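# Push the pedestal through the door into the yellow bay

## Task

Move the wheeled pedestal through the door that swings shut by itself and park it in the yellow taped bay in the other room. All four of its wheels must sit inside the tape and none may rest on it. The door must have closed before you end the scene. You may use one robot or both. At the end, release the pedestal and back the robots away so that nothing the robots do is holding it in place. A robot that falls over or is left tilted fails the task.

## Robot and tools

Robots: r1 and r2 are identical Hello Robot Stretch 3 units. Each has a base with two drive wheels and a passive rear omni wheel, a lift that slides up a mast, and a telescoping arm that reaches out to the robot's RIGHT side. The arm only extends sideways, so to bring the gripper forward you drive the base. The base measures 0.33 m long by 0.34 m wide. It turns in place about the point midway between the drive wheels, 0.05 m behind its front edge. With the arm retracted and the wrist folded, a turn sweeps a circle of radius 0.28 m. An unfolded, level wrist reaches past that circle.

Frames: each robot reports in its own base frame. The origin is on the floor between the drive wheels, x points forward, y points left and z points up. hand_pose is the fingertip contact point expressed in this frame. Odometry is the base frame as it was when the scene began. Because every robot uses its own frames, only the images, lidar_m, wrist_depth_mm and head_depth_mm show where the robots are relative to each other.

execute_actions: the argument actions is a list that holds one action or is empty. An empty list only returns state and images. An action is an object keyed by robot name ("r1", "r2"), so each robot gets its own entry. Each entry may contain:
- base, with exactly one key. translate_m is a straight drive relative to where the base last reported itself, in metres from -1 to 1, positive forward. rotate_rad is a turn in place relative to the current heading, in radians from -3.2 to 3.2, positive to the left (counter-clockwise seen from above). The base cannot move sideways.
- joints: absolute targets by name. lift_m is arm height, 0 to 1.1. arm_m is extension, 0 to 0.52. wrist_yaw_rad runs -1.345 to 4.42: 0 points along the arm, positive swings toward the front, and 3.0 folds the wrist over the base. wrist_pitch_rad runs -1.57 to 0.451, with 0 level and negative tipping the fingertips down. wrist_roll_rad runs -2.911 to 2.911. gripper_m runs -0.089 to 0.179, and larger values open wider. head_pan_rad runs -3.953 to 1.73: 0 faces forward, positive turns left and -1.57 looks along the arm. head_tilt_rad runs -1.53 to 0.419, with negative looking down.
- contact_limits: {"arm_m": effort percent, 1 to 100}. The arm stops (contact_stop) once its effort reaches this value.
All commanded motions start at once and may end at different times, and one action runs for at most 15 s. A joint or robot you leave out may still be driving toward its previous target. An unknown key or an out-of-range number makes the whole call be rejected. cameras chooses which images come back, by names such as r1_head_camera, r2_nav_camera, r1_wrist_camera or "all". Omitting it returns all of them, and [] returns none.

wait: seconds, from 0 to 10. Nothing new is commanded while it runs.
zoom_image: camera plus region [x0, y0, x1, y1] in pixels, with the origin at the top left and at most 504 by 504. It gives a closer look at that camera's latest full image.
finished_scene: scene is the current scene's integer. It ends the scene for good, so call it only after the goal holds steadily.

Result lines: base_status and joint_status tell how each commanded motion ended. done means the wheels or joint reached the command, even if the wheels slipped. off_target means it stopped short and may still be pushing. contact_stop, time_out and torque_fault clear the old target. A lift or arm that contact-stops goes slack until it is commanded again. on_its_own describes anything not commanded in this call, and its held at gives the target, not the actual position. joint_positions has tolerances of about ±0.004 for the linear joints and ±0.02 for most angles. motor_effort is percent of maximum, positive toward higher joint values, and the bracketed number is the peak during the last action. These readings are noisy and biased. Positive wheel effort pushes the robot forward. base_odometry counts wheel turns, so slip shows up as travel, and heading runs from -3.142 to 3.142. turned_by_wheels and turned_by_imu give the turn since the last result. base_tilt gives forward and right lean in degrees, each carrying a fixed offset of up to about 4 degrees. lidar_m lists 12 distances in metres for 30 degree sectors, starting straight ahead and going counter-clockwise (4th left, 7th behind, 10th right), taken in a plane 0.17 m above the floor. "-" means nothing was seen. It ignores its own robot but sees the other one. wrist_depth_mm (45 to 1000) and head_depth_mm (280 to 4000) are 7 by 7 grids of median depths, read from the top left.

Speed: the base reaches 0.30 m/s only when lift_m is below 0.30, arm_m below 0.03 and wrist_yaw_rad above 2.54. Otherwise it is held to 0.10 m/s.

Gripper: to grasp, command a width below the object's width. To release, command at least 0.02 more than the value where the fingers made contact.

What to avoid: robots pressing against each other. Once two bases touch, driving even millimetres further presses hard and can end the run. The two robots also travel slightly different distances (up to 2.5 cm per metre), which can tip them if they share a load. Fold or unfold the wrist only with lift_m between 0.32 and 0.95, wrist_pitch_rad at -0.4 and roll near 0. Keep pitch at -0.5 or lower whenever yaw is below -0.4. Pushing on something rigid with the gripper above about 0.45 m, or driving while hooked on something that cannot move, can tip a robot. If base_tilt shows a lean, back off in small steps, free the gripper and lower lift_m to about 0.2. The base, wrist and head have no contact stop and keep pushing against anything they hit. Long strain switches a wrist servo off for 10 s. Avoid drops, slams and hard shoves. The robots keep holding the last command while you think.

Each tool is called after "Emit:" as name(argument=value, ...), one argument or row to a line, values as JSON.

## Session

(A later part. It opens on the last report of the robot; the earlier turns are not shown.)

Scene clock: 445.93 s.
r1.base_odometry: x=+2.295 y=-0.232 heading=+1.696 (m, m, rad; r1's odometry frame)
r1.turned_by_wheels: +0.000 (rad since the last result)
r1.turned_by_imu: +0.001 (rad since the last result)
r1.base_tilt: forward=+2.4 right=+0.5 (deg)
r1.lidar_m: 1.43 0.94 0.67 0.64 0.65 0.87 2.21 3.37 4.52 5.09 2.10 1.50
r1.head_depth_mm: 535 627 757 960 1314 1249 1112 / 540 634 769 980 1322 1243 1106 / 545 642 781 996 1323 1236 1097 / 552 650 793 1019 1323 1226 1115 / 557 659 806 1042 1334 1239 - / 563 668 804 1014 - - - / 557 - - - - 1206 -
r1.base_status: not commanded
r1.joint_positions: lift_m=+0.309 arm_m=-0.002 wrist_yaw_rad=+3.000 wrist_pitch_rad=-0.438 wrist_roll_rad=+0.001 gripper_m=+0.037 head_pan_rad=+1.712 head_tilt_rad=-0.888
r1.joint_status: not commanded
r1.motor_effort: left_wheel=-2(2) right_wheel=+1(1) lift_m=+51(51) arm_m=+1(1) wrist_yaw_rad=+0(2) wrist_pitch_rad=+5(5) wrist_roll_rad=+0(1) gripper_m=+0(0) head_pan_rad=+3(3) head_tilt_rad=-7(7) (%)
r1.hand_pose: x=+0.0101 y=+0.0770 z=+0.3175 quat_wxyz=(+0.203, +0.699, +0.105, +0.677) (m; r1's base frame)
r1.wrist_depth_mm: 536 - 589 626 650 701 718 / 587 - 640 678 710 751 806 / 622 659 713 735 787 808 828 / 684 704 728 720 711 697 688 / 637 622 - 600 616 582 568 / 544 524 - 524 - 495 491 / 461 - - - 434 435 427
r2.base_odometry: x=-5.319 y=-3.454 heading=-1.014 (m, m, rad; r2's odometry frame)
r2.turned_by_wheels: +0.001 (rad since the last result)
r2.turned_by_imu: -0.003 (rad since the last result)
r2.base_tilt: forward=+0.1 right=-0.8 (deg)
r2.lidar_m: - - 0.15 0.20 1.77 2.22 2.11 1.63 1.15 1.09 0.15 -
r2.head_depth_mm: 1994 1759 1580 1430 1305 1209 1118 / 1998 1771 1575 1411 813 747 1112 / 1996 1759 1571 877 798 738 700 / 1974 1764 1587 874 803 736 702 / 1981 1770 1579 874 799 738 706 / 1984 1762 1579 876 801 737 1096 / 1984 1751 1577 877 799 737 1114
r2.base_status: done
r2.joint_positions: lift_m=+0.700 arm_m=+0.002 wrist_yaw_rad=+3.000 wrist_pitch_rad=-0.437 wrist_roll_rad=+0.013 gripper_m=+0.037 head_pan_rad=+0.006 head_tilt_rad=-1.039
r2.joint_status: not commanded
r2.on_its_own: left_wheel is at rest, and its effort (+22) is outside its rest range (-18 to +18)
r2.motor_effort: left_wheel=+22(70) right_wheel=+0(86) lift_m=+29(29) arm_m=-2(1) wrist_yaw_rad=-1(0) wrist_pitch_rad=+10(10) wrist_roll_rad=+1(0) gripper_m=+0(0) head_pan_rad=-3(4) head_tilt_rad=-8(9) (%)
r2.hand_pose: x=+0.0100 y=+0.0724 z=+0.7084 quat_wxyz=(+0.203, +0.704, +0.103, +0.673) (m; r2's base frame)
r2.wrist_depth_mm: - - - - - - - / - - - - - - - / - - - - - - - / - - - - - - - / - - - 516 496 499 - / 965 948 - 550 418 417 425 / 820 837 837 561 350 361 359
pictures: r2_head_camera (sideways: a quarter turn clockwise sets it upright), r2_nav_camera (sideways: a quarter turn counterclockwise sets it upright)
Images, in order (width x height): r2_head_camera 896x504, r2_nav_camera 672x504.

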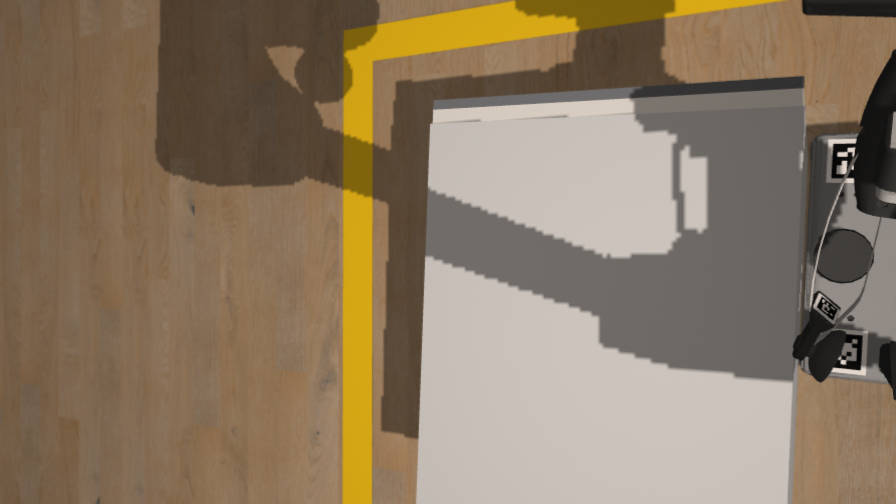

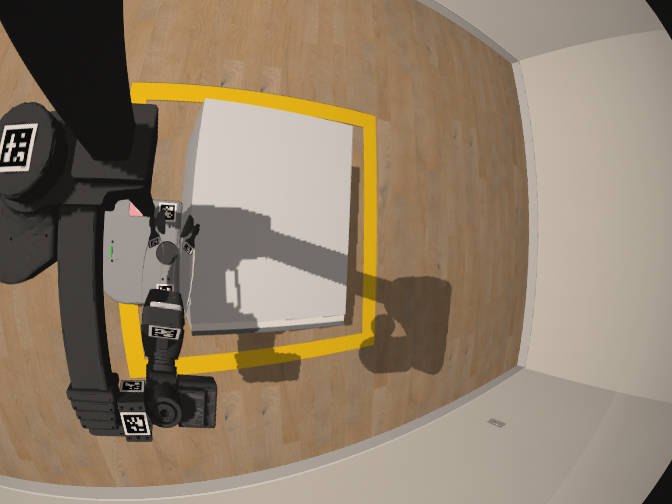

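Emit:
execute_actions(
  actions=[
    {"r2":{"base":{"translate_m":-0.6},"joints":{"head_pan_rad":0.6,"head_tilt_rad":-0.75}},"r1":{"joints":{"head_pan_rad":1.73,"head_tilt_rad":-0.1}}},
  ],
)

Scene clock: 456.23 s.
r1.base_odometry: x=+2.295 y=-0.232 heading=+1.696 (m, m, rad; r1's odometry frame)
r1.turned_by_wheels: +0.000 (rad since the last result)
r1.turned_by_imu: +0.001 (rad since the last result)
r1.base_tilt: forward=+2.4 right=+0.5 (deg)
r1.lidar_m: 1.43 0.94 0.67 0.64 0.65 0.87 2.21 3.38 4.55 5.08 2.09 1.49
r1.head_depth_mm: 546 557 575 595 613 634 659 / - 561 580 599 618 640 664 / - 565 584 604 625 646 670 / - 570 588 609 630 652 677 / - 574 593 613 634 659 684 / - 579 598 618 641 663 689 / - 583 601 623 640 - -
r1.base_status: not commanded
r1.joint_positions: lift_m=+0.309 arm_m=-0.002 wrist_yaw_rad=+3.000 wrist_pitch_rad=-0.438 wrist_roll_rad=+0.001 gripper_m=+0.037 head_pan_rad=+1.713 head_tilt_rad=-0.112
r1.joint_status: all done
joint sent to its limit — the command would take r1.head_pan_rad past its upper limit, so that joint was sent only as far as its limit.
r1.motor_effort: left_wheel=-2(1) right_wheel=+1(1) lift_m=+51(51) arm_m=+1(2) wrist_yaw_rad=+0(1) wrist_pitch_rad=+5(5) wrist_roll_rad=+0(1) gripper_m=+1(1) head_pan_rad=+3(4) head_tilt_rad=+8(47) (%)
r1.hand_pose: x=+0.0101 y=+0.0770 z=+0.3175 quat_wxyz=(+0.203, +0.699, +0.105, +0.677) (m; r1's base frame)
r1.wrist_depth_mm: 540 - 593 624 653 687 730 / 576 - 638 680 711 753 814 / 628 664 705 734 789 814 839 / 698 700 727 726 709 707 682 / 632 622 - 588 608 581 562 / 538 524 - 522 - 500 488 / 464 - - - 434 434 429
r2.base_odometry: x=-5.636 y=-2.945 heading=-1.014 (m, m, rad; r2's odometry frame)
r2.turned_by_wheels: +0.000 (rad since the last result)
r2.turned_by_imu: -0.002 (rad since the last result)
r2.base_tilt: forward=+0.0 right=-0.8 (deg)
r2.lidar_m: 0.66 0.68 1.87 1.70 1.74 1.59 1.51 1.54 1.18 1.12 1.15 1.51
r2.head_depth_mm: 3018 2731 2145 1095 995 1166 1174 / 3175 2702 2171 1096 1073 1273 1173 / 3253 2707 2158 1093 1193 1327 1172 / 2867 2710 2155 1784 1505 1318 1171 / 2490 2608 2150 1778 1503 1314 1163 / 2226 2422 2113 1770 1507 1317 1168 / 1968 2219 2107 1763 1509 1313 1165
r2.base_status: done
r2.joint_positions: lift_m=+0.700 arm_m=+0.002 wrist_yaw_rad=+3.000 wrist_pitch_rad=-0.437 wrist_roll_rad=+0.013 gripper_m=+0.037 head_pan_rad=+0.593 head_tilt_rad=-0.754
r2.joint_status: all done
r2.motor_effort: left_wheel=+0(12) right_wheel=+0(7) lift_m=+29(29) arm_m=-1(0) wrist_yaw_rad=-1(1) wrist_pitch_rad=+9(10) wrist_roll_rad=+0(0) gripper_m=+0(0) head_pan_rad=+4(39) head_tilt_rad=+2(32) (%)
r2.hand_pose: x=+0.0100 y=+0.0724 z=+0.7084 quat_wxyz=(+0.203, +0.704, +0.103, +0.673) (m; r2's base frame)
r2.wrist_depth_mm: - - - - - - - / - - - - - - - / - - - - - - - / - - - - - - - / - - - - - - 692 / 964 998 - 985 - - 697 / 819 849 820 852 866 892 700
pictures: r1_head_camera (sideways: a quarter turn clockwise sets it upright), r1_nav_camera (sideways: a quarter turn counterclockwise sets it upright), r1_wrist_camera, r2_head_camera (sideways: a quarter turn clockwise sets it upright), r2_nav_camera (sideways: a quarter turn counterclockwise sets it upright), r2_wrist_camera
Images, in order (width x height): r1_head_camera 896x504, r1_nav_camera 672x504, r1_wrist_camera 644x364, r2_head_camera 896x504, r2_nav_camera 672x504, r2_wrist_camera 644x364.

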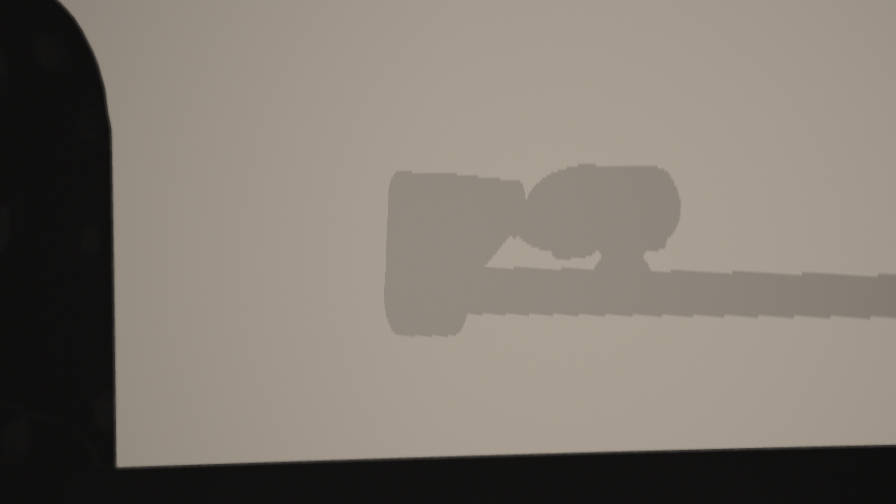

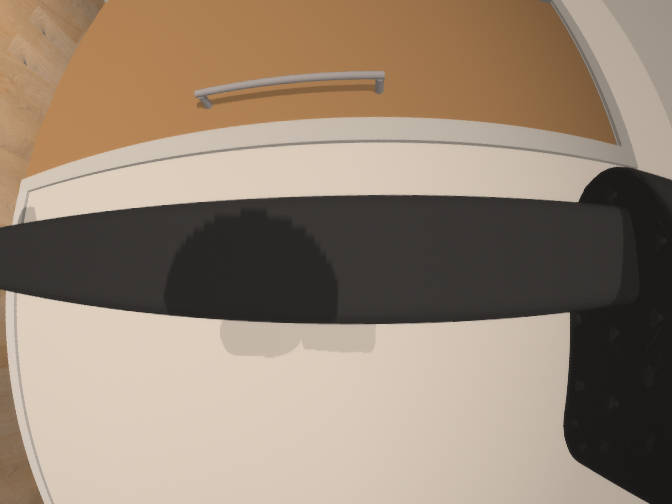

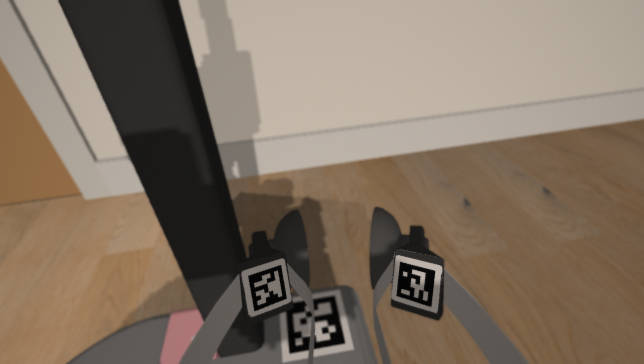

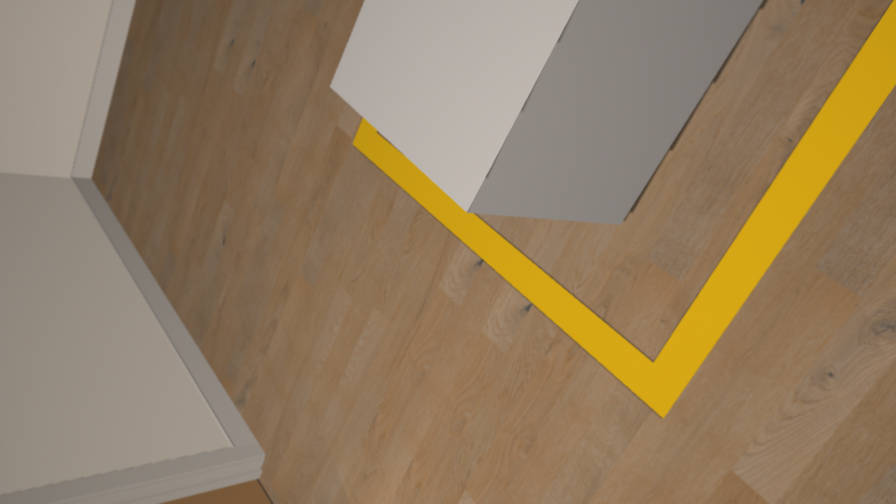

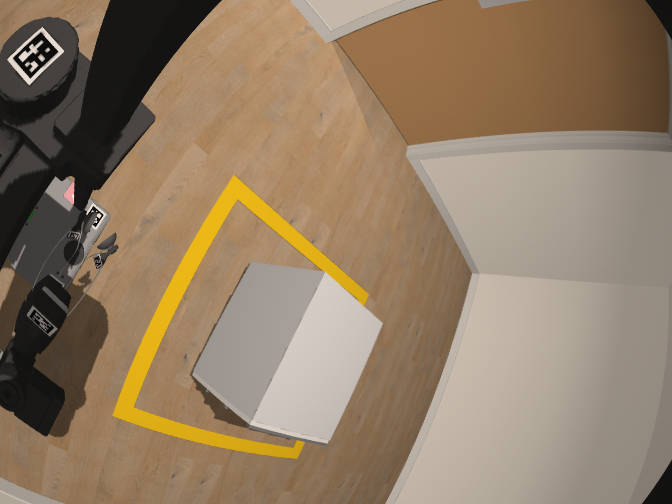

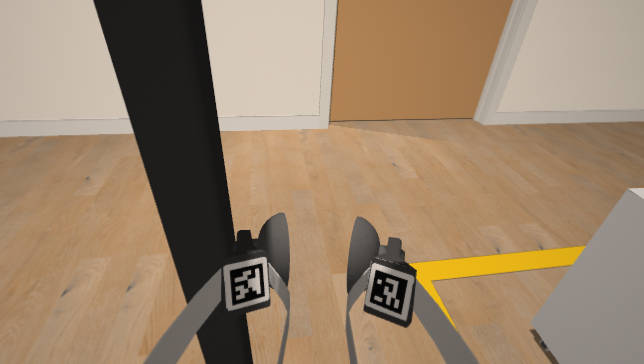

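Emit:
finished_scene(
  scene=2,
)

The scene is finished: the task was done.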